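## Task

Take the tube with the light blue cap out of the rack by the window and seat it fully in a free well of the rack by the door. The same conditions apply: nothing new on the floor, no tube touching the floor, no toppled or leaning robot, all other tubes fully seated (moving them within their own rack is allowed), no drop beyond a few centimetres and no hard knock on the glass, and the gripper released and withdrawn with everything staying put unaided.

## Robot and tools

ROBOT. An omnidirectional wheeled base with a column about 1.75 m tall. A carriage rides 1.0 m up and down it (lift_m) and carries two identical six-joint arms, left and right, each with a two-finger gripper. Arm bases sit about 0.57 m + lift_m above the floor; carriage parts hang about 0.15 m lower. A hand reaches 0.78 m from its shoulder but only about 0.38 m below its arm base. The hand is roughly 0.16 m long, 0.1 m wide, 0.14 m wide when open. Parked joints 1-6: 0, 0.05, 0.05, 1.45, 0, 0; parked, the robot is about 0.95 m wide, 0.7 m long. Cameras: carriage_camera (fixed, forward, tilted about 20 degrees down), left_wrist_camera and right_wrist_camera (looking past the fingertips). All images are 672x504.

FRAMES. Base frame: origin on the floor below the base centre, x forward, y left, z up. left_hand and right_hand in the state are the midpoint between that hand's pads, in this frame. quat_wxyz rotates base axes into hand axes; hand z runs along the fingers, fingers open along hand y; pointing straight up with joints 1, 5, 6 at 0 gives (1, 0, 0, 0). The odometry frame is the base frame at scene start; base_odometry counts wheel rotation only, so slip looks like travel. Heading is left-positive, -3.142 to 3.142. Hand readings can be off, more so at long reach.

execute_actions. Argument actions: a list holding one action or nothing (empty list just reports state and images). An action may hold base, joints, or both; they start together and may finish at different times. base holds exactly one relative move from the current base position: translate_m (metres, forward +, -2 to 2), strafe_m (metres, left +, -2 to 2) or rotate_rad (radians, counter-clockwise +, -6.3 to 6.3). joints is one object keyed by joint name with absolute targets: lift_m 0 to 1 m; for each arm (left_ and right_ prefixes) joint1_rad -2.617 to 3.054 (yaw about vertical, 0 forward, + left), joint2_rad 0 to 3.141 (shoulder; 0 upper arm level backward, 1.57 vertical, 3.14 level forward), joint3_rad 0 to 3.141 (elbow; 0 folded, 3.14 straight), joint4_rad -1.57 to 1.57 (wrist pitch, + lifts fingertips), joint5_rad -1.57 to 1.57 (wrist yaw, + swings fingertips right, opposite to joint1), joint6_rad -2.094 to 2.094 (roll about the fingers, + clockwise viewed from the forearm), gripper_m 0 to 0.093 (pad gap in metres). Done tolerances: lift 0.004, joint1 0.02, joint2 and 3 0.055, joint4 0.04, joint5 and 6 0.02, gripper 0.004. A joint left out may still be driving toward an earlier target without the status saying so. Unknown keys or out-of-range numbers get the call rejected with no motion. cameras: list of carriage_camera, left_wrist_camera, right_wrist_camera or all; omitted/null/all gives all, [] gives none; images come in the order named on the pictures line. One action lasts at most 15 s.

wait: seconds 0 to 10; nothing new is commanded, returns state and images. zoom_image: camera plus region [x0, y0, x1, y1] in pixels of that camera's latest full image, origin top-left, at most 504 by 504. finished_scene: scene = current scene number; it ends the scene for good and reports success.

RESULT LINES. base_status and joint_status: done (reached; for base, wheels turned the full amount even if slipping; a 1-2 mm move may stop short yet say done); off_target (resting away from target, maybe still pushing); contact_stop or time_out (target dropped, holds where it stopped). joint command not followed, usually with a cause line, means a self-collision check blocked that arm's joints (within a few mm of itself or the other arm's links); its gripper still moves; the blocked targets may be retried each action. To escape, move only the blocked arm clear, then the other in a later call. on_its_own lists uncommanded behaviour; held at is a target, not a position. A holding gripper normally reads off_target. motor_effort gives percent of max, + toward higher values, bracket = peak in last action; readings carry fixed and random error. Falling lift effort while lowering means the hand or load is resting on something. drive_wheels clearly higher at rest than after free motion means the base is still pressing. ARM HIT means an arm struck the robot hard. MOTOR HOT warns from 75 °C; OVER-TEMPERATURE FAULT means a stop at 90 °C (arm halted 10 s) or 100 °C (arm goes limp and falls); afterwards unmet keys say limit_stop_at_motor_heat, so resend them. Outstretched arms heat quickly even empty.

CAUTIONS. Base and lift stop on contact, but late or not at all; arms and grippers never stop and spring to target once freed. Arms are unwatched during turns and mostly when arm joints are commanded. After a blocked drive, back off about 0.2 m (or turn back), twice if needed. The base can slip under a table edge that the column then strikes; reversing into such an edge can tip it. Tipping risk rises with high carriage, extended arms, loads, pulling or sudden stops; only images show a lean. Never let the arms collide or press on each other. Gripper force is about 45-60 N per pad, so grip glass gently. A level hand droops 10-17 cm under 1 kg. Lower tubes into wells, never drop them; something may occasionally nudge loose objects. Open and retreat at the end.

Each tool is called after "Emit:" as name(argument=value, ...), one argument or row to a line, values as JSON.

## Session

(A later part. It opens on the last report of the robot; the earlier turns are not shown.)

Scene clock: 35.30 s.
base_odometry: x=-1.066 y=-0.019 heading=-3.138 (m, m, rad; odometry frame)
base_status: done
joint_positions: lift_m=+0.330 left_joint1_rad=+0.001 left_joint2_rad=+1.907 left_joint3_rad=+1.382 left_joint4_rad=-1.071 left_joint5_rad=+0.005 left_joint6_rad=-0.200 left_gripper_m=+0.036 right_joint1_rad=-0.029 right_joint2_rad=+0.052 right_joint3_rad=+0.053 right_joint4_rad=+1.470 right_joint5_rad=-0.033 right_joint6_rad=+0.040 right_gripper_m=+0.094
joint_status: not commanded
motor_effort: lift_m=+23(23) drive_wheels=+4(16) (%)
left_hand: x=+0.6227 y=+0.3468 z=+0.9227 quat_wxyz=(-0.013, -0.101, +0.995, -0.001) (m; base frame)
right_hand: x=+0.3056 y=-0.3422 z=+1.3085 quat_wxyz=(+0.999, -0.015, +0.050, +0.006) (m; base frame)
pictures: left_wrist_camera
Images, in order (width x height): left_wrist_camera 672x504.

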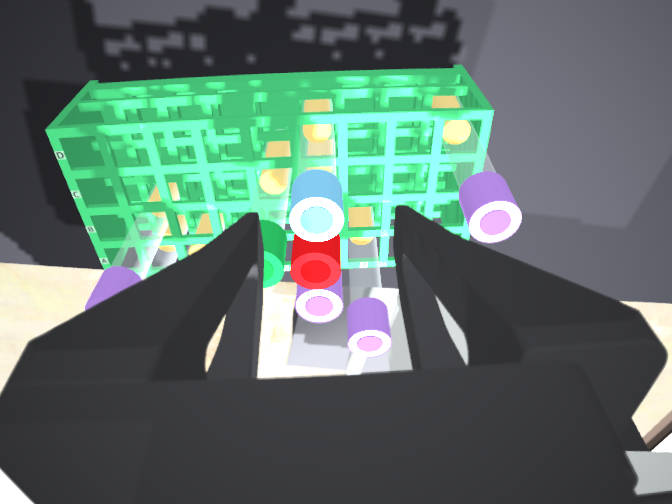

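Emit:
execute_actions(
  actions=[
    {"base":{"translate_m":-0.005},"joints":{"lift_m":0.3}},
  ],
  cameras=["left_wrist_camera"],
)

Emit:
execute_actions(
  actions=[
    {"base":{"strafe_m":0.004},"joints":{"lift_m":0.28}},
  ],
  cameras=["left_wrist_camera"],
)

Scene clock: 36.73 s.
base_odometry: x=-1.061 y=-0.019 heading=-3.139 (m, m, rad; odometry frame)
base_status: done
joint_positions: lift_m=+0.300 left_joint1_rad=+0.001 left_joint2_rad=+1.907 left_joint3_rad=+1.385 left_joint4_rad=-1.072 left_joint5_rad=+0.005 left_joint6_rad=-0.200 left_gripper_m=+0.036 right_joint1_rad=-0.029 right_joint2_rad=+0.052 right_joint3_rad=+0.053 right_joint4_rad=+1.471 right_joint5_rad=-0.033 right_joint6_rad=+0.040 right_gripper_m=+0.094
joint_status: all done
motor_effort: lift_m=+21(22) drive_wheels=+2(8) (%)
left_hand: x=+0.6231 y=+0.3468 z=+0.8935 quat_wxyz=(-0.012, -0.101, +0.995, -0.001) (m; base frame)
right_hand: x=+0.3055 y=-0.3422 z=+1.2787 quat_wxyz=(+0.999, -0.015, +0.050, +0.006) (m; base frame)
pictures: left_wrist_camera
Images, in order (width x height): left_wrist_camera 672x504.

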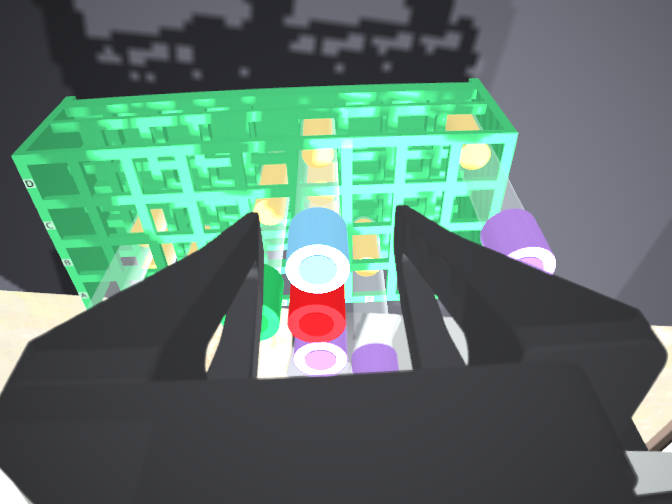

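Scene clock: 37.87 s.
base_odometry: x=-1.062 y=-0.023 heading=-3.139 (m, m, rad; odometry frame)
base_status: done
joint_positions: lift_m=+0.280 left_joint1_rad=+0.000 left_joint2_rad=+1.907 left_joint3_rad=+1.385 left_joint4_rad=-1.071 left_joint5_rad=+0.004 left_joint6_rad=-0.200 left_gripper_m=+0.036 right_joint1_rad=-0.029 right_joint2_rad=+0.052 right_joint3_rad=+0.053 right_joint4_rad=+1.470 right_joint5_rad=-0.034 right_joint6_rad=+0.040 right_gripper_m=+0.094
joint_status: all done
motor_effort: lift_m=+21(22) drive_wheels=+4(13) (%)
left_hand: x=+0.6233 y=+0.3464 z=+0.8734 quat_wxyz=(-0.012, -0.100, +0.995, -0.001) (m; base frame)
right_hand: x=+0.3056 y=-0.3421 z=+1.2587 quat_wxyz=(+0.999, -0.015, +0.050, +0.006) (m; base frame)
pictures: left_wrist_camera
Images, in order (width x height): left_wrist_camera 672x504.

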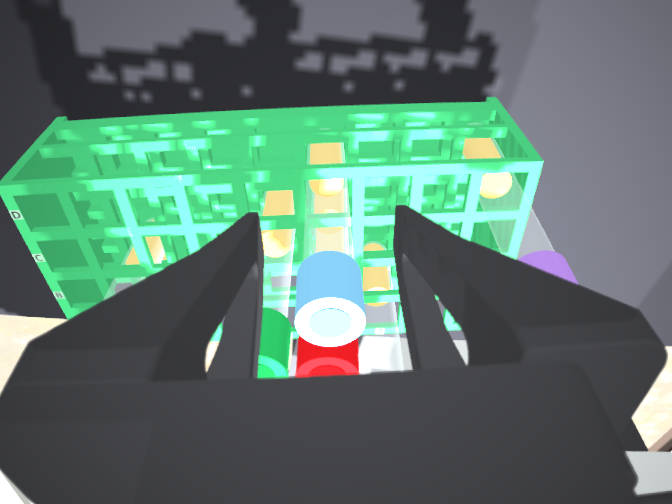

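Emit:
execute_actions(
  actions=[
    {"base":{"translate_m":-0.014}},
  ],
  cameras=["left_wrist_camera"],
)

Emit:
execute_actions(
  actions=[
    {"joints":{"lift_m":0.262}},
  ],
  cameras=["left_wrist_camera"],
)

Scene clock: 38.80 s.
base_odometry: x=-1.048 y=-0.023 heading=-3.139 (m, m, rad; odometry frame)
base_status: done
joint_positions: lift_m=+0.280 left_joint1_rad=+0.000 left_joint2_rad=+1.907 left_joint3_rad=+1.385 left_joint4_rad=-1.070 left_joint5_rad=+0.004 left_joint6_rad=-0.200 left_gripper_m=+0.036 right_joint1_rad=-0.029 right_joint2_rad=+0.052 right_joint3_rad=+0.053 right_joint4_rad=+1.469 right_joint5_rad=-0.034 right_joint6_rad=+0.040 right_gripper_m=+0.094
joint_status: not commanded
motor_effort: lift_m=+21(22) drive_wheels=+3(6) (%)
left_hand: x=+0.6235 y=+0.3464 z=+0.8734 quat_wxyz=(-0.011, -0.100, +0.995, -0.001) (m; base frame)
right_hand: x=+0.3059 y=-0.3421 z=+1.2587 quat_wxyz=(+0.999, -0.015, +0.051, +0.006) (m; base frame)
pictures: left_wrist_camera
Images, in order (width x height): left_wrist_camera 672x504.

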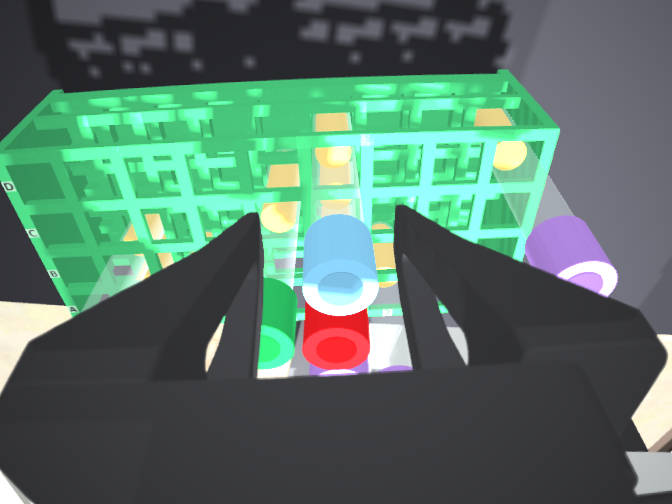

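Scene clock: 39.60 s.
base_odometry: x=-1.048 y=-0.023 heading=-3.139 (m, m, rad; odometry frame)
base_status: not commanded
joint_positions: lift_m=+0.262 left_joint1_rad=+0.000 left_joint2_rad=+1.909 left_joint3_rad=+1.385 left_joint4_rad=-1.071 left_joint5_rad=+0.004 left_joint6_rad=-0.200 left_gripper_m=+0.036 right_joint1_rad=-0.029 right_joint2_rad=+0.052 right_joint3_rad=+0.053 right_joint4_rad=+1.469 right_joint5_rad=-0.034 right_joint6_rad=+0.040 right_gripper_m=+0.094
joint_status: all done
motor_effort: lift_m=+22(22) drive_wheels=+2(3) (%)
left_hand: x=+0.6232 y=+0.3464 z=+0.8549 quat_wxyz=(-0.012, -0.100, +0.995, -0.001) (m; base frame)
right_hand: x=+0.3057 y=-0.3421 z=+1.2406 quat_wxyz=(+0.999, -0.015, +0.051, +0.006) (m; base frame)
pictures: left_wrist_camera
Images, in order (width x height): left_wrist_camera 672x504.

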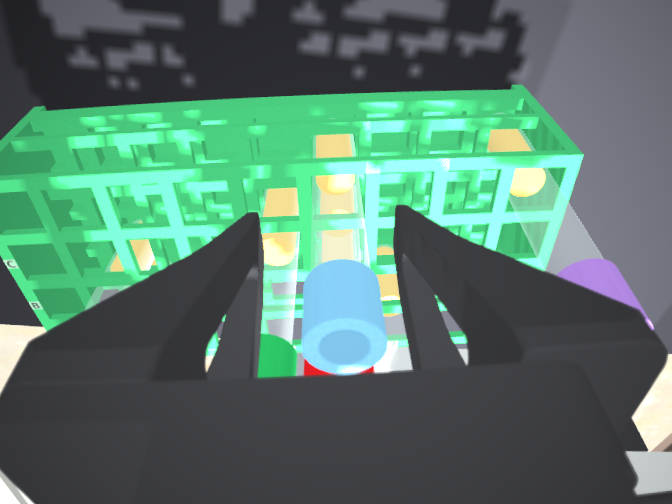

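Emit:
execute_actions(
  actions=[
    {"base":{"translate_m":-0.012}},
  ],
  cameras=["left_wrist_camera"],
)

Emit:
execute_actions(
  actions=[
    {"base":{"strafe_m":-0.003},"joints":{"lift_m":0.25}},
  ],
  cameras=["left_wrist_camera"],
)

Scene clock: 40.67 s.
base_odometry: x=-1.036 y=-0.023 heading=-3.139 (m, m, rad; odometry frame)
base_status: done
joint_positions: lift_m=+0.262 left_joint1_rad=+0.000 left_joint2_rad=+1.909 left_joint3_rad=+1.385 left_joint4_rad=-1.065 left_joint5_rad=+0.004 left_joint6_rad=-0.200 left_gripper_m=+0.036 right_joint1_rad=-0.029 right_joint2_rad=+0.052 right_joint3_rad=+0.053 right_joint4_rad=+1.467 right_joint5_rad=-0.034 right_joint6_rad=+0.040 right_gripper_m=+0.094
joint_status: not commanded
motor_effort: lift_m=+22(22) drive_wheels=+2(10) (%)
left_hand: x=+0.6247 y=+0.3464 z=+0.8548 quat_wxyz=(-0.009, -0.100, +0.995, -0.001) (m; base frame)
right_hand: x=+0.3063 y=-0.3421 z=+1.2406 quat_wxyz=(+0.999, -0.015, +0.052, +0.006) (m; base frame)
pictures: left_wrist_camera
Images, in order (width x height): left_wrist_camera 672x504.

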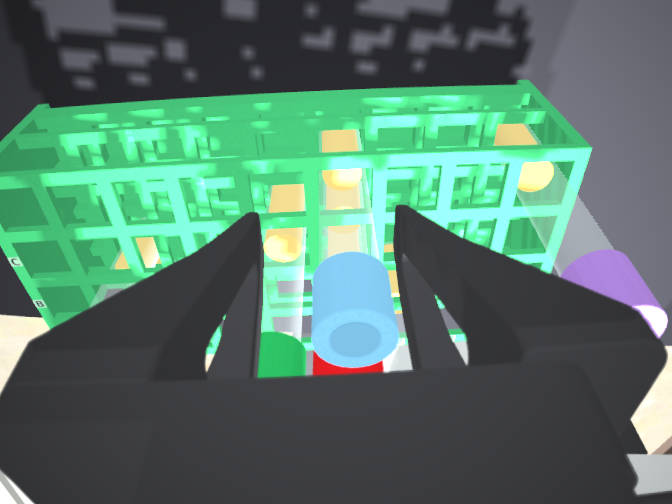

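Scene clock: 41.53 s.
base_odometry: x=-1.036 y=-0.020 heading=-3.139 (m, m, rad; odometry frame)
base_status: done
joint_positions: lift_m=+0.250 left_joint1_rad=+0.000 left_joint2_rad=+1.907 left_joint3_rad=+1.385 left_joint4_rad=-1.067 left_joint5_rad=+0.002 left_joint6_rad=-0.200 left_gripper_m=+0.036 right_joint1_rad=-0.029 right_joint2_rad=+0.052 right_joint3_rad=+0.053 right_joint4_rad=+1.468 right_joint5_rad=-0.033 right_joint6_rad=+0.040 right_gripper_m=+0.094
joint_status: all done
motor_effort: lift_m=+21(22) drive_wheels=+3(8) (%)
left_hand: x=+0.6243 y=+0.3468 z=+0.8435 quat_wxyz=(-0.009, -0.100, +0.995, +0.000) (m; base frame)
right_hand: x=+0.3060 y=-0.3422 z=+1.2286 quat_wxyz=(+0.999, -0.015, +0.051, +0.006) (m; base frame)
pictures: left_wrist_camera
Images, in order (width x height): left_wrist_camera 672x504.

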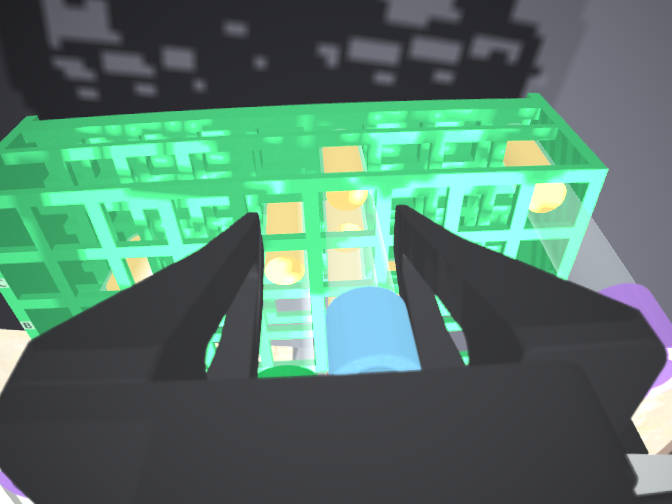

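Emit:
execute_actions(
  actions=[
    {"joints":{"lift_m":0.3}},
  ],
  cameras=["left_wrist_camera"],
)

Scene clock: 42.43 s.
base_odometry: x=-1.036 y=-0.020 heading=-3.139 (m, m, rad; odometry frame)
base_status: not commanded
joint_positions: lift_m=+0.300 left_joint1_rad=+0.000 left_joint2_rad=+1.906 left_joint3_rad=+1.385 left_joint4_rad=-1.069 left_joint5_rad=+0.002 left_joint6_rad=-0.200 left_gripper_m=+0.036 right_joint1_rad=-0.029 right_joint2_rad=+0.052 right_joint3_rad=+0.053 right_joint4_rad=+1.469 right_joint5_rad=-0.033 right_joint6_rad=+0.040 right_gripper_m=+0.094
joint_status: all done
motor_effort: lift_m=+23(28) drive_wheels=+3(4) (%)
left_hand: x=+0.6240 y=+0.3468 z=+0.8936 quat_wxyz=(-0.010, -0.100, +0.995, +0.000) (m; base frame)
right_hand: x=+0.3059 y=-0.3422 z=+1.2785 quat_wxyz=(+0.999, -0.015, +0.051, +0.006) (m; base frame)
pictures: left_wrist_camera
Images, in order (width x height): left_wrist_camera 672x504.

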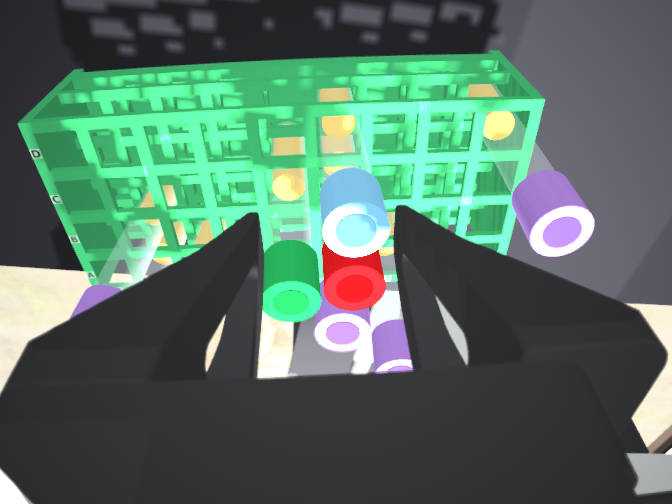

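Emit:
execute_actions(
  actions=[
    {"base":{"strafe_m":-0.007},"joints":{"left_gripper_m":0.032}},
  ],
  cameras=[],
)

Emit:
execute_actions(
  actions=[
    {"base":{"translate_m":0.004},"joints":{"lift_m":0.275}},
  ],
  cameras=["left_wrist_camera"],
)

Scene clock: 43.33 s.
base_odometry: x=-1.037 y=-0.014 heading=-3.138 (m, m, rad; odometry frame)
base_status: done
joint_positions: lift_m=+0.300 left_joint1_rad=-0.001 left_joint2_rad=+1.906 left_joint3_rad=+1.385 left_joint4_rad=-1.069 left_joint5_rad=+0.002 left_joint6_rad=-0.200 left_gripper_m=+0.032 right_joint1_rad=-0.029 right_joint2_rad=+0.052 right_joint3_rad=+0.053 right_joint4_rad=+1.469 right_joint5_rad=-0.033 right_joint6_rad=+0.040 right_gripper_m=+0.094
joint_status: all done
motor_effort: lift_m=+23(23) drive_wheels=+3(9) (%)
left_hand: x=+0.6240 y=+0.3464 z=+0.8936 quat_wxyz=(-0.010, -0.100, +0.995, +0.000) (m; base frame)
right_hand: x=+0.3059 y=-0.3422 z=+1.2785 quat_wxyz=(+0.999, -0.015, +0.051, +0.006) (m; base frame)
pictures: none
No camera images: the call's "cameras" was empty. Leave "cameras" out to get every camera's image.

Scene clock: 44.07 s.
base_odometry: x=-1.041 y=-0.014 heading=-3.139 (m, m, rad; odometry frame)
base_status: done
joint_positions: lift_m=+0.275 left_joint1_rad=+0.000 left_joint2_rad=+1.909 left_joint3_rad=+1.385 left_joint4_rad=-1.071 left_joint5_rad=+0.002 left_joint6_rad=-0.200 left_gripper_m=+0.032 right_joint1_rad=-0.029 right_joint2_rad=+0.052 right_joint3_rad=+0.053 right_joint4_rad=+1.468 right_joint5_rad=-0.033 right_joint6_rad=+0.040 right_gripper_m=+0.094
joint_status: all done
motor_effort: lift_m=+21(22) drive_wheels=+1(13) (%)
left_hand: x=+0.6232 y=+0.3467 z=+0.8678 quat_wxyz=(-0.012, -0.100, +0.995, +0.000) (m; base frame)
right_hand: x=+0.3060 y=-0.3422 z=+1.2536 quat_wxyz=(+0.999, -0.015, +0.051, +0.006) (m; base frame)
pictures: left_wrist_camera
Images, in order (width x height): left_wrist_camera 672x504.

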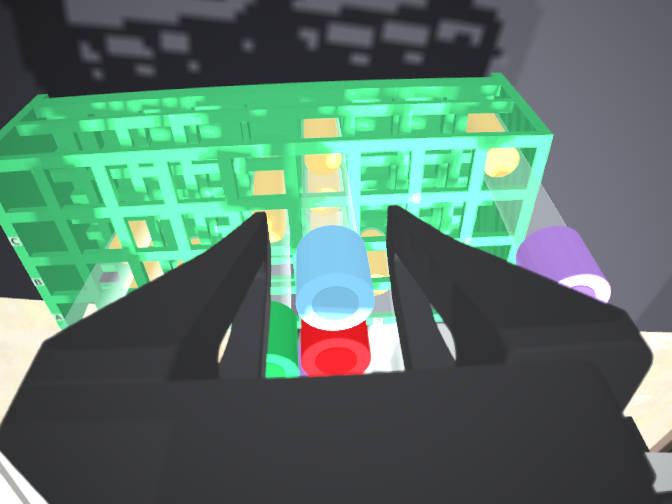

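Centered. Descend.

Emit:
execute_actions(
  actions=[
    {"joints":{"lift_m":0.25}},
  ],
  cameras=["left_wrist_camera"],
)

Scene clock: 44.73 s.
base_odometry: x=-1.041 y=-0.014 heading=-3.139 (m, m, rad; odometry frame)
base_status: not commanded
joint_positions: lift_m=+0.250 left_joint1_rad=+0.000 left_joint2_rad=+1.909 left_joint3_rad=+1.385 left_joint4_rad=-1.069 left_joint5_rad=+0.002 left_joint6_rad=-0.200 left_gripper_m=+0.032 right_joint1_rad=-0.029 right_joint2_rad=+0.052 right_joint3_rad=+0.053 right_joint4_rad=+1.469 right_joint5_rad=-0.033 right_joint6_rad=+0.040 right_gripper_m=+0.094
joint_status: all done
motor_effort: lift_m=+21(21) drive_wheels=+1(1) (%)
left_hand: x=+0.6238 y=+0.3467 z=+0.8428 quat_wxyz=(-0.011, -0.100, +0.995, +0.000) (m; base frame)
right_hand: x=+0.3059 y=-0.3422 z=+1.2287 quat_wxyz=(+0.999, -0.015, +0.051, +0.006) (m; base frame)
pictures: left_wrist_camera
Images, in order (width x height): left_wrist_camera 672x504.

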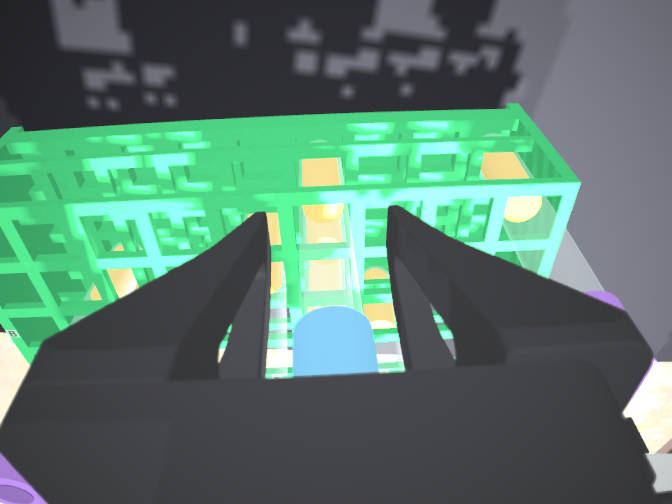

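Emit:
execute_actions(
  actions=[
    {"joints":{"left_gripper_m":0.01}},
  ],
  cameras=[],
)

Emit:
execute_actions(
  actions=[
    {"joints":{"lift_m":0.34}},
  ],
  cameras=["left_wrist_camera","carriage_camera"],
)

Scene clock: 45.37 s.
base_odometry: x=-1.041 y=-0.014 heading=-3.139 (m, m, rad; odometry frame)
base_status: not commanded
joint_positions: lift_m=+0.250 left_joint1_rad=+0.000 left_joint2_rad=+1.909 left_joint3_rad=+1.385 left_joint4_rad=-1.069 left_joint5_rad=+0.001 left_joint6_rad=-0.201 left_gripper_m=+0.014 right_joint1_rad=-0.029 right_joint2_rad=+0.052 right_joint3_rad=+0.053 right_joint4_rad=+1.469 right_joint5_rad=-0.033 right_joint6_rad=+0.040 right_gripper_m=+0.094
joint_status: all done
motor_effort: lift_m=+21(21) drive_wheels=+1(1) (%)
left_hand: x=+0.6238 y=+0.3468 z=+0.8428 quat_wxyz=(-0.011, -0.100, +0.995, +0.000) (m; base frame)
right_hand: x=+0.3059 y=-0.3422 z=+1.2287 quat_wxyz=(+0.999, -0.015, +0.051, +0.006) (m; base frame)
pictures: none
No camera images: the call's "cameras" was empty. Leave "cameras" out to get every camera's image.

Scene clock: 46.27 s.
base_odometry: x=-1.041 y=-0.014 heading=-3.139 (m, m, rad; odometry frame)
base_status: not commanded
joint_positions: lift_m=+0.340 left_joint1_rad=+0.000 left_joint2_rad=+1.908 left_joint3_rad=+1.385 left_joint4_rad=-1.068 left_joint5_rad=+0.001 left_joint6_rad=-0.201 left_gripper_m=+0.014 right_joint1_rad=-0.029 right_joint2_rad=+0.052 right_joint3_rad=+0.053 right_joint4_rad=+1.469 right_joint5_rad=-0.033 right_joint6_rad=+0.040 right_gripper_m=+0.094
joint_status: all done
motor_effort: lift_m=+23(28) drive_wheels=+1(1) (%)
left_hand: x=+0.6239 y=+0.3468 z=+0.9329 quat_wxyz=(-0.010, -0.100, +0.995, +0.000) (m; base frame)
right_hand: x=+0.3058 y=-0.3422 z=+1.3185 quat_wxyz=(+0.999, -0.015, +0.051, +0.006) (m; base frame)
pictures: carriage_camera, left_wrist_camera
Images, in order (width x height): carriage_camera 672x504, left_wrist_camera 672x504.

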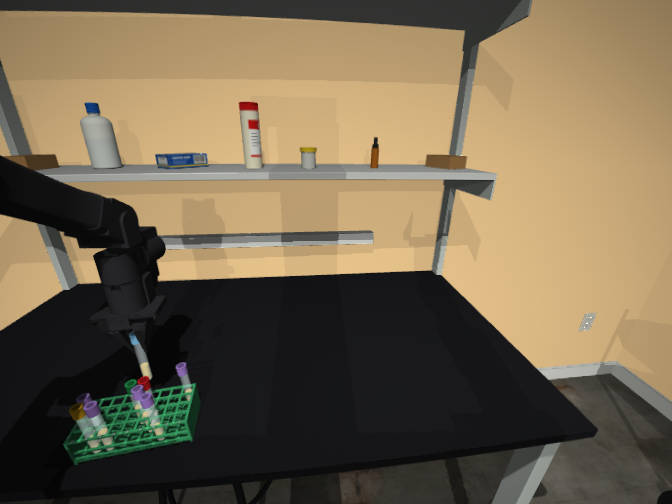

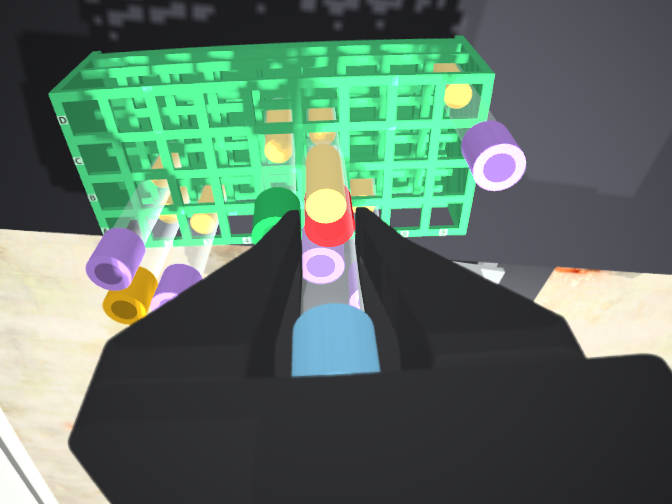

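Emit:
execute_actions(
  actions=[
    {"joints":{"lift_m":0.46,"left_joint6_rad":0}},
  ],
  cameras=[],
)

Emit:
execute_actions(
  actions=[
    {"base":{"translate_m":-0.5}},
  ],
  cameras=[],
)

Emit:
execute_actions(
  actions=[
    {"base":{"rotate_rad":3.139}},
  ],
  cameras=[],
)

Emit:
execute_actions(
  actions=[
    {"base":{"strafe_m":-0.3}},
  ],
  cameras=["carriage_camera","left_wrist_camera"],
)

Scene clock: 47.53 s.
base_odometry: x=-1.041 y=-0.014 heading=-3.139 (m, m, rad; odometry frame)
base_status: not commanded
joint_positions: lift_m=+0.460 left_joint1_rad=+0.000 left_joint2_rad=+1.907 left_joint3_rad=+1.385 left_joint4_rad=-1.070 left_joint5_rad=+0.001 left_joint6_rad=-0.009 left_gripper_m=+0.014 right_joint1_rad=-0.029 right_joint2_rad=+0.052 right_joint3_rad=+0.053 right_joint4_rad=+1.469 right_joint5_rad=-0.033 right_joint6_rad=+0.040 right_gripper_m=+0.094
joint_status: all done
motor_effort: lift_m=+22(28) drive_wheels=+1(1) (%)
left_hand: x=+0.6237 y=+0.3468 z=+1.0534 quat_wxyz=(-0.010, -0.005, +1.000, -0.001) (m; base frame)
right_hand: x=+0.3057 y=-0.3422 z=+1.4385 quat_wxyz=(+0.999, -0.015, +0.051, +0.006) (m; base frame)
pictures: none
No camera images: the call's "cameras" was empty. Leave "cameras" out to get every camera's image.

Scene clock: 50.63 s.
base_odometry: x=-0.541 y=-0.013 heading=-3.138 (m, m, rad; odometry frame)
base_status: done
joint_positions: lift_m=+0.460 left_joint1_rad=+0.000 left_joint2_rad=+1.907 left_joint3_rad=+1.385 left_joint4_rad=-1.070 left_joint5_rad=+0.001 left_joint6_rad=-0.009 left_gripper_m=+0.014 right_joint1_rad=-0.029 right_joint2_rad=+0.052 right_joint3_rad=+0.053 right_joint4_rad=+1.471 right_joint5_rad=-0.033 right_joint6_rad=+0.040 right_gripper_m=+0.094
joint_status: not commanded
motor_effort: lift_m=+22(22) drive_wheels=-2(15) (%)
left_hand: x=+0.6237 y=+0.3468 z=+1.0534 quat_wxyz=(-0.010, -0.005, +1.000, -0.001) (m; base frame)
right_hand: x=+0.3055 y=-0.3422 z=+1.4386 quat_wxyz=(+0.999, -0.015, +0.050, +0.006) (m; base frame)
pictures: none
No camera images: the call's "cameras" was empty. Leave "cameras" out to get every camera's image.

Scene clock: 54.90 s.
base_odometry: x=-0.541 y=-0.013 heading=+0.000 (m, m, rad; odometry frame)
base_status: done
joint_positions: lift_m=+0.460 left_joint1_rad=+0.006 left_joint2_rad=+1.907 left_joint3_rad=+1.385 left_joint4_rad=-1.066 left_joint5_rad=+0.001 left_joint6_rad=-0.009 left_gripper_m=+0.014 right_joint1_rad=-0.029 right_joint2_rad=+0.052 right_joint3_rad=+0.053 right_joint4_rad=+1.464 right_joint5_rad=-0.033 right_joint6_rad=+0.040 right_gripper_m=+0.094
joint_status: not commanded
motor_effort: lift_m=+22(22) drive_wheels=+11(24) (%)
left_hand: x=+0.6246 y=+0.3491 z=+1.0534 quat_wxyz=(-0.009, -0.008, +1.000, -0.001) (m; base frame)
right_hand: x=+0.3070 y=-0.3422 z=+1.4384 quat_wxyz=(+0.998, -0.015, +0.053, +0.007) (m; base frame)
pictures: none
No camera images: the call's "cameras" was empty. Leave "cameras" out to get every camera's image.

Scene clock: 57.37 s.
base_odometry: x=-0.540 y=-0.313 heading=+0.001 (m, m, rad; odometry frame)
base_status: done
joint_positions: lift_m=+0.460 left_joint1_rad=+0.001 left_joint2_rad=+1.907 left_joint3_rad=+1.385 left_joint4_rad=-1.067 left_joint5_rad=+0.001 left_joint6_rad=-0.009 left_gripper_m=+0.014 right_joint1_rad=-0.029 right_joint2_rad=+0.052 right_joint3_rad=+0.053 right_joint4_rad=+1.466 right_joint5_rad=-0.033 right_joint6_rad=+0.040 right_gripper_m=+0.094
joint_status: not commanded
motor_effort: lift_m=+22(22) drive_wheels=-13(23) (%)
left_hand: x=+0.6245 y=+0.3472 z=+1.0534 quat_wxyz=(-0.009, -0.005, +1.000, +0.000) (m; base frame)
right_hand: x=+0.3066 y=-0.3422 z=+1.4385 quat_wxyz=(+0.998, -0.015, +0.053, +0.006) (m; base frame)
pictures: carriage_camera, left_wrist_camera
Images, in order (width x height): carriage_camera 672x504, left_wrist_camera 672x504.

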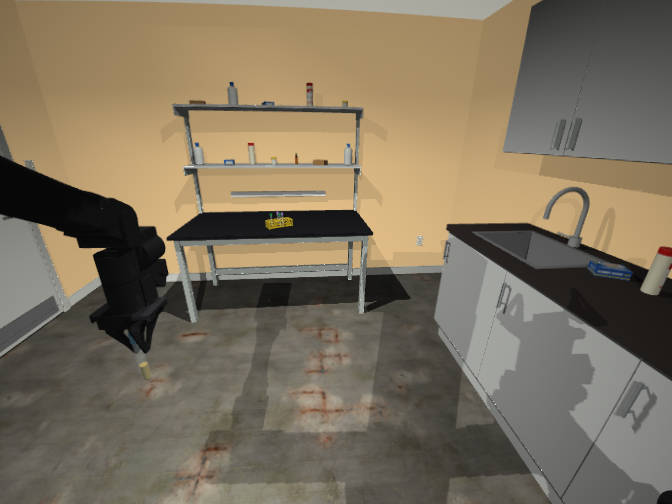

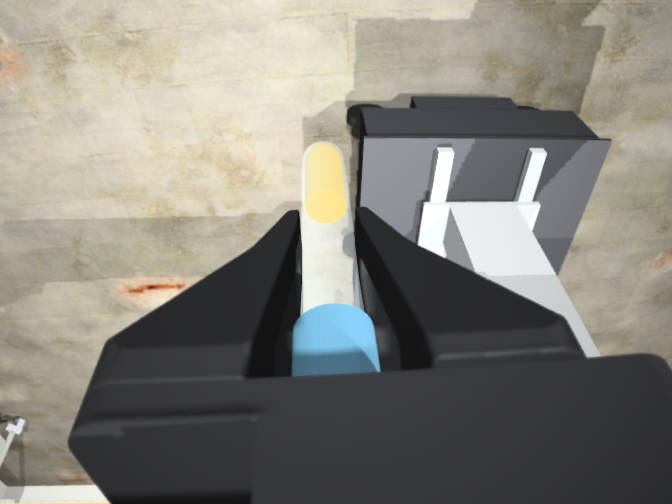

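Emit:
execute_actions(
  actions=[
    {"base":{"translate_m":1.3},"joints":{"lift_m":0.52}},
  ],
  cameras=["carriage_camera"],
)

Scene clock: 62.40 s.
base_odometry: x=+0.760 y=-0.313 heading=+0.000 (m, m, rad; odometry frame)
base_status: done
joint_positions: lift_m=+0.520 left_joint1_rad=+0.001 left_joint2_rad=+1.905 left_joint3_rad=+1.385 left_joint4_rad=-1.073 left_joint5_rad=+0.001 left_joint6_rad=-0.009 left_gripper_m=+0.014 right_joint1_rad=-0.029 right_joint2_rad=+0.052 right_joint3_rad=+0.053 right_joint4_rad=+1.471 right_joint5_rad=-0.034 right_joint6_rad=+0.040 right_gripper_m=+0.094
joint_status: all done
motor_effort: lift_m=+23(28) drive_wheels=-9(21) (%)
left_hand: x=+0.6231 y=+0.3475 z=+1.1140 quat_wxyz=(-0.011, -0.005, +1.000, +0.000) (m; base frame)
right_hand: x=+0.3055 y=-0.3421 z=+1.4985 quat_wxyz=(+0.999, -0.015, +0.050, +0.006) (m; base frame)
pictures: carriage_camera
Images, in order (width x height): carriage_camera 672x504.

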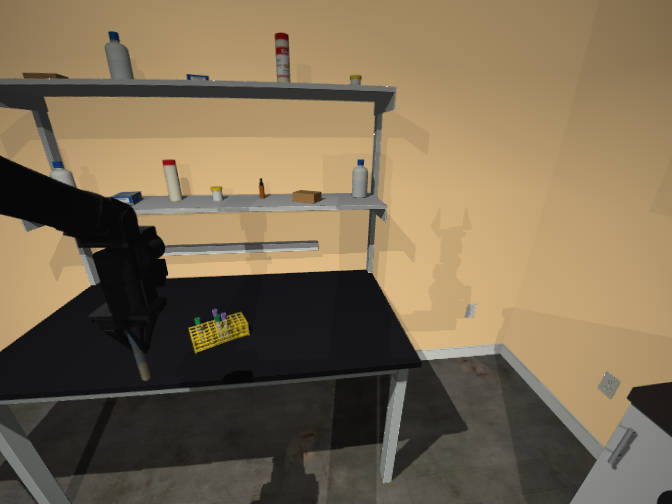

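Emit:
execute_actions(
  actions=[
    {"base":{"strafe_m":0.05}},
  ],
  cameras=[],
)

Emit:
execute_actions(
  actions=[
    {"base":{"translate_m":0.4}},
  ],
  cameras=["carriage_camera","left_wrist_camera"],
)

Scene clock: 63.97 s.
base_odometry: x=+0.760 y=-0.263 heading=+0.000 (m, m, rad; odometry frame)
base_status: done
joint_positions: lift_m=+0.520 left_joint1_rad=-0.001 left_joint2_rad=+1.905 left_joint3_rad=+1.385 left_joint4_rad=-1.072 left_joint5_rad=+0.001 left_joint6_rad=-0.009 left_gripper_m=+0.014 right_joint1_rad=-0.029 right_joint2_rad=+0.052 right_joint3_rad=+0.053 right_joint4_rad=+1.471 right_joint5_rad=-0.033 right_joint6_rad=+0.040 right_gripper_m=+0.094
joint_status: not commanded
motor_effort: lift_m=+23(22) drive_wheels=+3(16) (%)
left_hand: x=+0.6233 y=+0.3466 z=+1.1140 quat_wxyz=(-0.011, -0.004, +1.000, +0.000) (m; base frame)
right_hand: x=+0.3055 y=-0.3422 z=+1.4985 quat_wxyz=(+0.999, -0.015, +0.050, +0.006) (m; base frame)
pictures: none
No camera images: the call's "cameras" was empty. Leave "cameras" out to get every camera's image.

Scene clock: 66.77 s.
base_odometry: x=+1.160 y=-0.262 heading=+0.001 (m, m, rad; odometry frame)
base_status: done
joint_positions: lift_m=+0.520 left_joint1_rad=-0.001 left_joint2_rad=+1.905 left_joint3_rad=+1.385 left_joint4_rad=-1.072 left_joint5_rad=+0.001 left_joint6_rad=-0.009 left_gripper_m=+0.014 right_joint1_rad=-0.029 right_joint2_rad=+0.052 right_joint3_rad=+0.053 right_joint4_rad=+1.469 right_joint5_rad=-0.033 right_joint6_rad=+0.040 right_gripper_m=+0.094
joint_status: not commanded
motor_effort: lift_m=+23(23) drive_wheels=-10(17) (%)
left_hand: x=+0.6234 y=+0.3466 z=+1.1140 quat_wxyz=(-0.010, -0.004, +1.000, +0.000) (m; base frame)
right_hand: x=+0.3059 y=-0.3422 z=+1.4985 quat_wxyz=(+0.999, -0.015, +0.051, +0.006) (m; base frame)
pictures: carriage_camera, left_wrist_camera
Images, in order (width x height): carriage_camera 672x504, left_wrist_camera 672x504.

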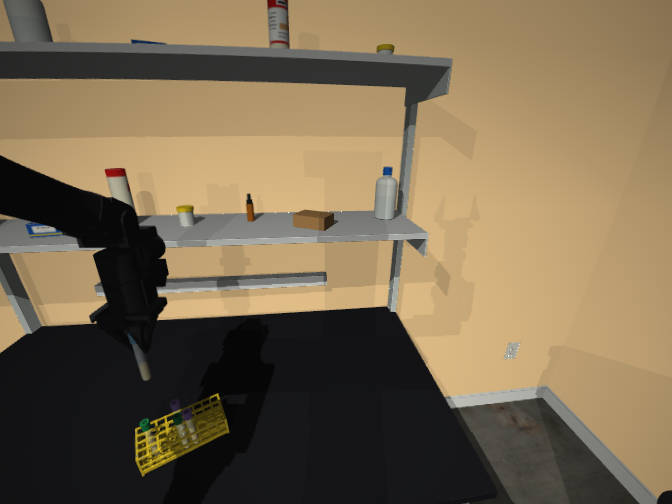

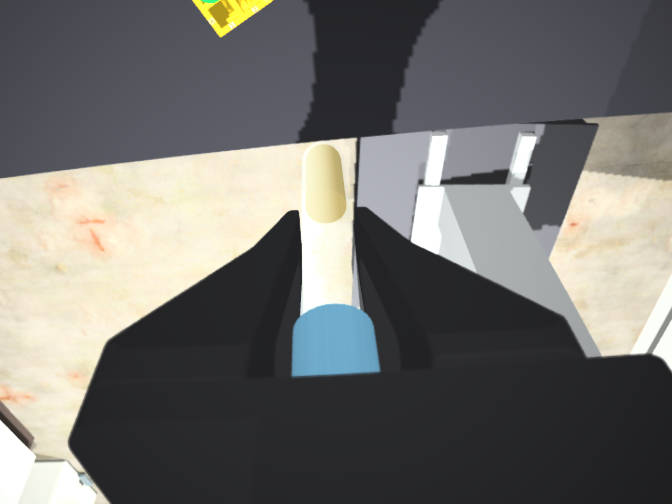

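Emit:
execute_actions(
  actions=[
    {"base":{"translate_m":0.16},"joints":{"lift_m":0.46}},
  ],
  cameras=["left_wrist_camera"],
)

Scene clock: 68.90 s.
base_odometry: x=+1.320 y=-0.262 heading=+0.002 (m, m, rad; odometry frame)
base_status: done
joint_positions: lift_m=+0.460 left_joint1_rad=-0.001 left_joint2_rad=+1.902 left_joint3_rad=+1.385 left_joint4_rad=-1.071 left_joint5_rad=+0.001 left_joint6_rad=-0.009 left_gripper_m=+0.014 right_joint1_rad=-0.029 right_joint2_rad=+0.052 right_joint3_rad=+0.053 right_joint4_rad=+1.469 right_joint5_rad=-0.033 right_joint6_rad=+0.040 right_gripper_m=+0.094
joint_status: all done
motor_effort: lift_m=+21(22) drive_wheels=-9(18) (%)
left_hand: x=+0.6237 y=+0.3466 z=+1.0549 quat_wxyz=(-0.009, -0.004, +1.000, +0.000) (m; base frame)
right_hand: x=+0.3059 y=-0.3422 z=+1.4386 quat_wxyz=(+0.999, -0.015, +0.051, +0.006) (m; base frame)
pictures: left_wrist_camera
Images, in order (width x height): left_wrist_camera 672x504.

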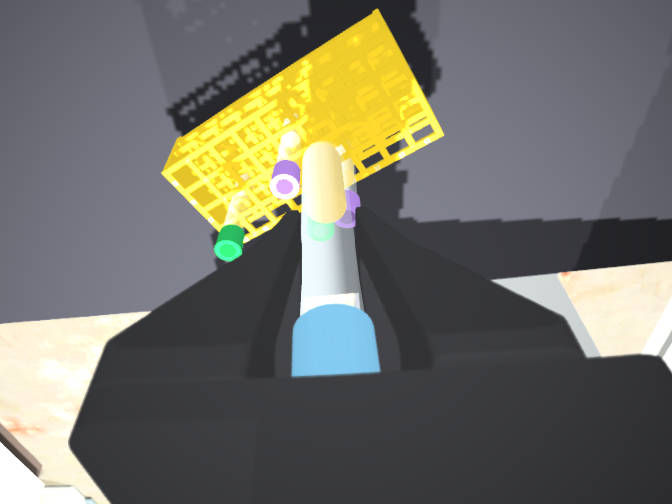

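Emit:
execute_actions(
  actions=[
    {"base":{"strafe_m":-0.045},"joints":{"left_joint6_rad":-0.5}},
  ],
  cameras=["left_wrist_camera"],
)

Scene clock: 70.23 s.
base_odometry: x=+1.321 y=-0.307 heading=+0.003 (m, m, rad; odometry frame)
base_status: done
joint_positions: lift_m=+0.460 left_joint1_rad=+0.001 left_joint2_rad=+1.902 left_joint3_rad=+1.385 left_joint4_rad=-1.071 left_joint5_rad=+0.001 left_joint6_rad=-0.490 left_gripper_m=+0.014 right_joint1_rad=-0.029 right_joint2_rad=+0.052 right_joint3_rad=+0.053 right_joint4_rad=+1.468 right_joint5_rad=-0.033 right_joint6_rad=+0.040 right_gripper_m=+0.094
joint_status: all done
motor_effort: lift_m=+21(22) drive_wheels=+4(17) (%)
left_hand: x=+0.6237 y=+0.3474 z=+1.0549 quat_wxyz=(-0.009, -0.243, +0.970, +0.002) (m; base frame)
right_hand: x=+0.3061 y=-0.3422 z=+1.4386 quat_wxyz=(+0.999, -0.015, +0.052, +0.006) (m; base frame)
pictures: left_wrist_camera
Images, in order (width x height): left_wrist_camera 672x504.

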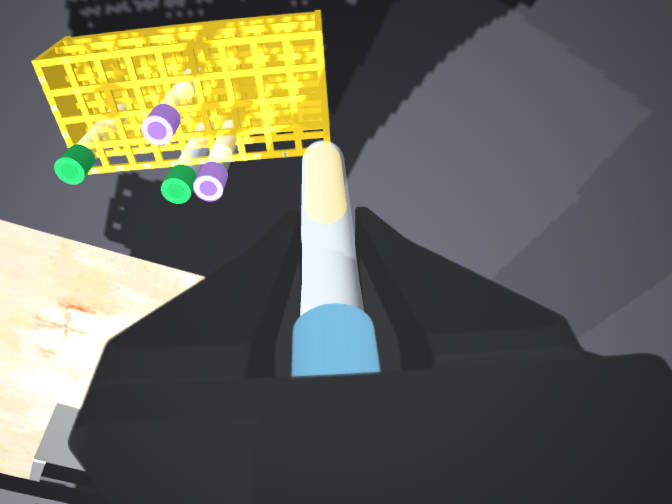

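Emit:
execute_actions(
  actions=[
    {"base":{"strafe_m":0.032},"joints":{"lift_m":0.4}},
  ],
  cameras=["left_wrist_camera"],
)

Scene clock: 71.90 s.
base_odometry: x=+1.321 y=-0.275 heading=+0.002 (m, m, rad; odometry frame)
base_status: done
joint_positions: lift_m=+0.400 left_joint1_rad=+0.001 left_joint2_rad=+1.905 left_joint3_rad=+1.385 left_joint4_rad=-1.072 left_joint5_rad=+0.001 left_joint6_rad=-0.490 left_gripper_m=+0.014 right_joint1_rad=-0.029 right_joint2_rad=+0.052 right_joint3_rad=+0.053 right_joint4_rad=+1.469 right_joint5_rad=-0.033 right_joint6_rad=+0.040 right_gripper_m=+0.094
joint_status: all done
motor_effort: lift_m=+21(21) drive_wheels=-8(13) (%)
left_hand: x=+0.6234 y=+0.3475 z=+0.9940 quat_wxyz=(-0.010, -0.243, +0.970, +0.002) (m; base frame)
right_hand: x=+0.3057 y=-0.3422 z=+1.3787 quat_wxyz=(+0.999, -0.015, +0.051, +0.006) (m; base frame)
pictures: left_wrist_camera
Images, in order (width x height): left_wrist_camera 672x504.

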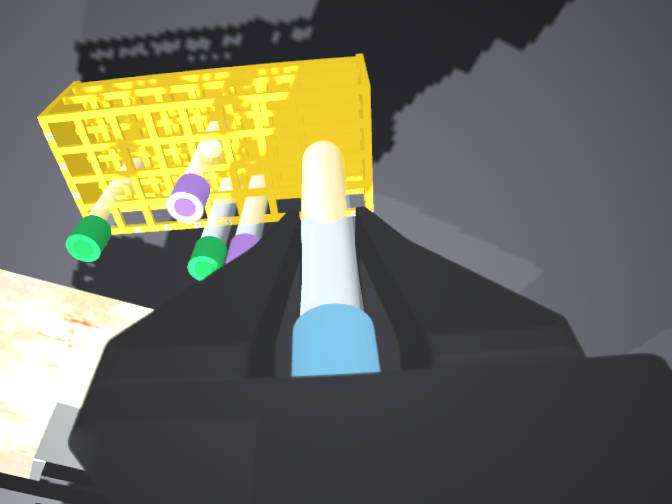

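Emit:
execute_actions(
  actions=[
    {"joints":{"lift_m":0.335}},
  ],
  cameras=["left_wrist_camera"],
)

Emit:
zoom_image(
  camera="left_wrist_camera",
  region=[220,40,440,220],
)

Scene clock: 72.93 s.
base_odometry: x=+1.321 y=-0.275 heading=+0.002 (m, m, rad; odometry frame)
base_status: not commanded
joint_positions: lift_m=+0.335 left_joint1_rad=+0.001 left_joint2_rad=+1.906 left_joint3_rad=+1.385 left_joint4_rad=-1.071 left_joint5_rad=+0.001 left_joint6_rad=-0.490 left_gripper_m=+0.014 right_joint1_rad=-0.029 right_joint2_rad=+0.052 right_joint3_rad=+0.053 right_joint4_rad=+1.470 right_joint5_rad=-0.033 right_joint6_rad=+0.040 right_gripper_m=+0.094
joint_status: all done
motor_effort: lift_m=+21(22) drive_wheels=-8(8) (%)
left_hand: x=+0.6234 y=+0.3475 z=+0.9287 quat_wxyz=(-0.011, -0.243, +0.970, +0.002) (m; base frame)
right_hand: x=+0.3056 y=-0.3422 z=+1.3137 quat_wxyz=(+0.999, -0.015, +0.051, +0.006) (m; base frame)
pictures: left_wrist_camera
Images, in order (width x height): left_wrist_camera 672x504.

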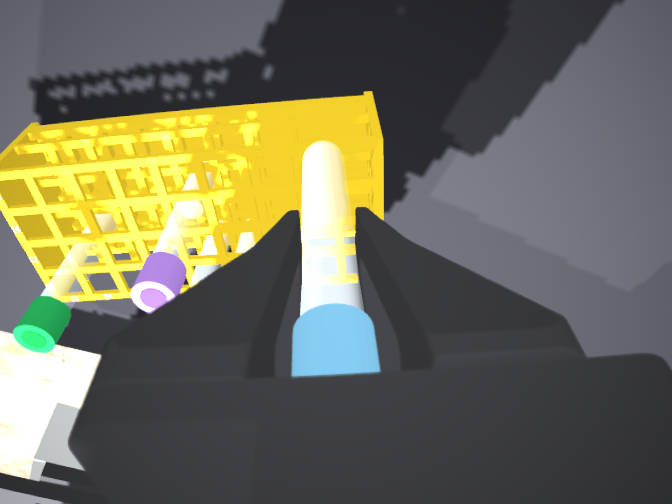

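Region (220, 40, 440, 220) of left_wrist_camera's 672x504 image, scaled by 2.291, with more detail than that image has; it fills the top 412 rows of this view, and the rest is white.

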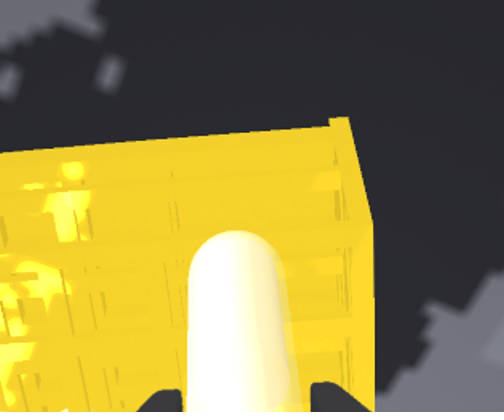

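Emit:
execute_actions(
  actions=[
    {"base":{"translate_m":-0.016},"joints":{"lift_m":0.32}},
  ],
  cameras=["left_wrist_camera"],
)

Emit:
zoom_image(
  camera="left_wrist_camera",
  region=[180,60,440,260],
)

Scene clock: 74.63 s.
base_odometry: x=+1.305 y=-0.275 heading=+0.003 (m, m, rad; odometry frame)
base_status: done
joint_positions: lift_m=+0.320 left_joint1_rad=+0.000 left_joint2_rad=+1.909 left_joint3_rad=+1.385 left_joint4_rad=-1.070 left_joint5_rad=+0.001 left_joint6_rad=-0.490 left_gripper_m=+0.014 right_joint1_rad=-0.029 right_joint2_rad=+0.052 right_joint3_rad=+0.053 right_joint4_rad=+1.471 right_joint5_rad=-0.033 right_joint6_rad=+0.040 right_gripper_m=+0.094
joint_status: all done
motor_effort: lift_m=+21(22) drive_wheels=+4(16) (%)
left_hand: x=+0.6234 y=+0.3471 z=+0.9129 quat_wxyz=(-0.012, -0.243, +0.970, +0.003) (m; base frame)
right_hand: x=+0.3054 y=-0.3422 z=+1.2987 quat_wxyz=(+0.999, -0.015, +0.050, +0.006) (m; base frame)
pictures: left_wrist_camera
Images, in order (width x height): left_wrist_camera 672x504.

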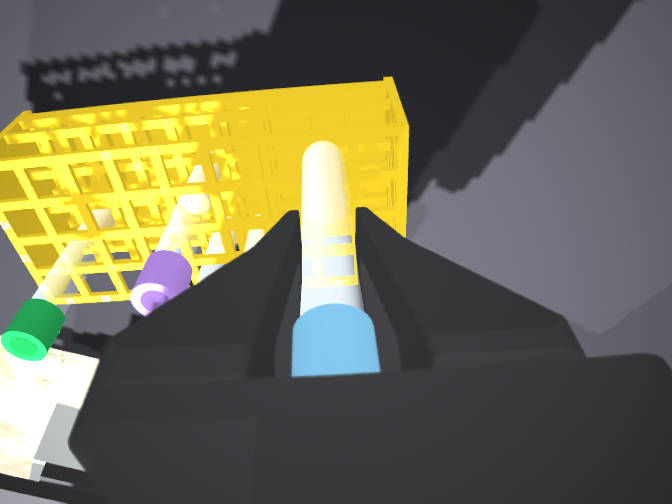

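Region (180, 60, 440, 260) of left_wrist_camera's 672x504 image, scaled by 1.938, with more detail than that image has; it fills the top 388 rows of this view, and the rest is white.

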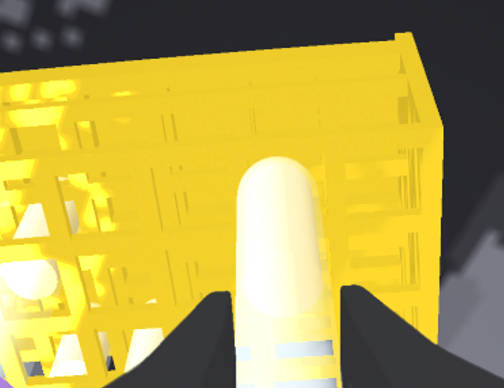

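Emit:
execute_actions(
  actions=[
    {"base":{"strafe_m":-0.0055}},
  ],
  cameras=[],
)

Emit:
execute_actions(
  actions=[
    {"base":{"translate_m":-0.004},"joints":{"lift_m":0.305}},
  ],
  cameras=["left_wrist_camera"],
)

Emit:
zoom_image(
  camera="left_wrist_camera",
  region=[180,60,440,260],
)

Scene clock: 75.83 s.
base_odometry: x=+1.305 y=-0.280 heading=+0.003 (m, m, rad; odometry frame)
base_status: done
joint_positions: lift_m=+0.320 left_joint1_rad=-0.001 left_joint2_rad=+1.909 left_joint3_rad=+1.385 left_joint4_rad=-1.070 left_joint5_rad=+0.001 left_joint6_rad=-0.490 left_gripper_m=+0.014 right_joint1_rad=-0.029 right_joint2_rad=+0.052 right_joint3_rad=+0.053 right_joint4_rad=+1.470 right_joint5_rad=-0.033 right_joint6_rad=+0.040 right_gripper_m=+0.094
joint_status: not commanded
motor_effort: lift_m=+21(21) drive_wheels=+6(15) (%)
left_hand: x=+0.6234 y=+0.3468 z=+0.9129 quat_wxyz=(-0.012, -0.242, +0.970, +0.003) (m; base frame)
right_hand: x=+0.3056 y=-0.3422 z=+1.2987 quat_wxyz=(+0.999, -0.015, +0.050, +0.006) (m; base frame)
pictures: none
No camera images: the call's "cameras" was empty. Leave "cameras" out to get every camera's image.

Scene clock: 76.63 s.
base_odometry: x=+1.302 y=-0.280 heading=+0.004 (m, m, rad; odometry frame)
base_status: done
joint_positions: lift_m=+0.305 left_joint1_rad=-0.001 left_joint2_rad=+1.908 left_joint3_rad=+1.385 left_joint4_rad=-1.072 left_joint5_rad=+0.001 left_joint6_rad=-0.490 left_gripper_m=+0.014 right_joint1_rad=-0.029 right_joint2_rad=+0.052 right_joint3_rad=+0.053 right_joint4_rad=+1.470 right_joint5_rad=-0.033 right_joint6_rad=+0.040 right_gripper_m=+0.094
joint_status: all done
motor_effort: lift_m=+21(21) drive_wheels=+2(8) (%)
left_hand: x=+0.6230 y=+0.3468 z=+0.8981 quat_wxyz=(-0.012, -0.242, +0.970, +0.003) (m; base frame)
right_hand: x=+0.3056 y=-0.3422 z=+1.2837 quat_wxyz=(+0.999, -0.015, +0.050, +0.006) (m; base frame)
pictures: left_wrist_camera
Images, in order (width x height): left_wrist_camera 672x504.

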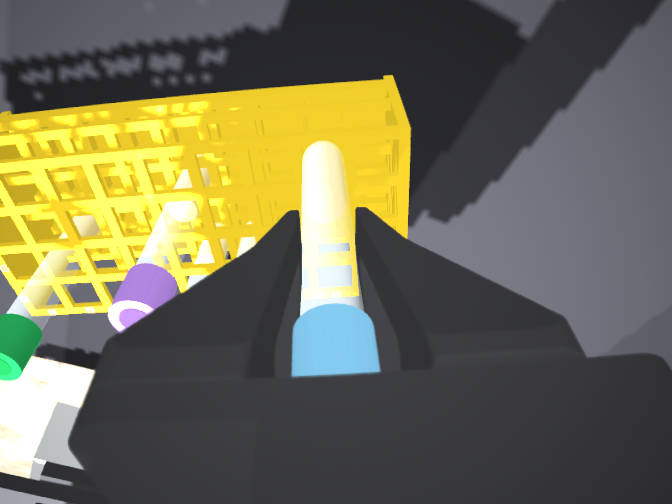

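Region (180, 60, 440, 260) of left_wrist_camera's 672x504 image, scaled by 1.938, with more detail than that image has; it fills the top 388 rows of this view, and the rest is white.

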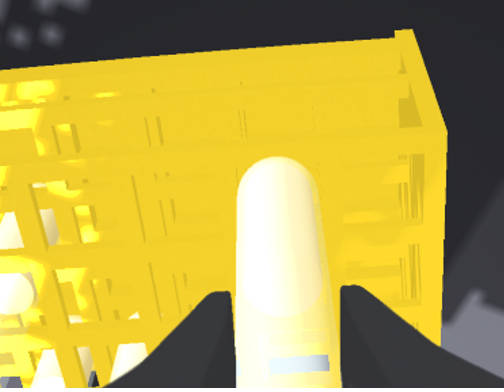

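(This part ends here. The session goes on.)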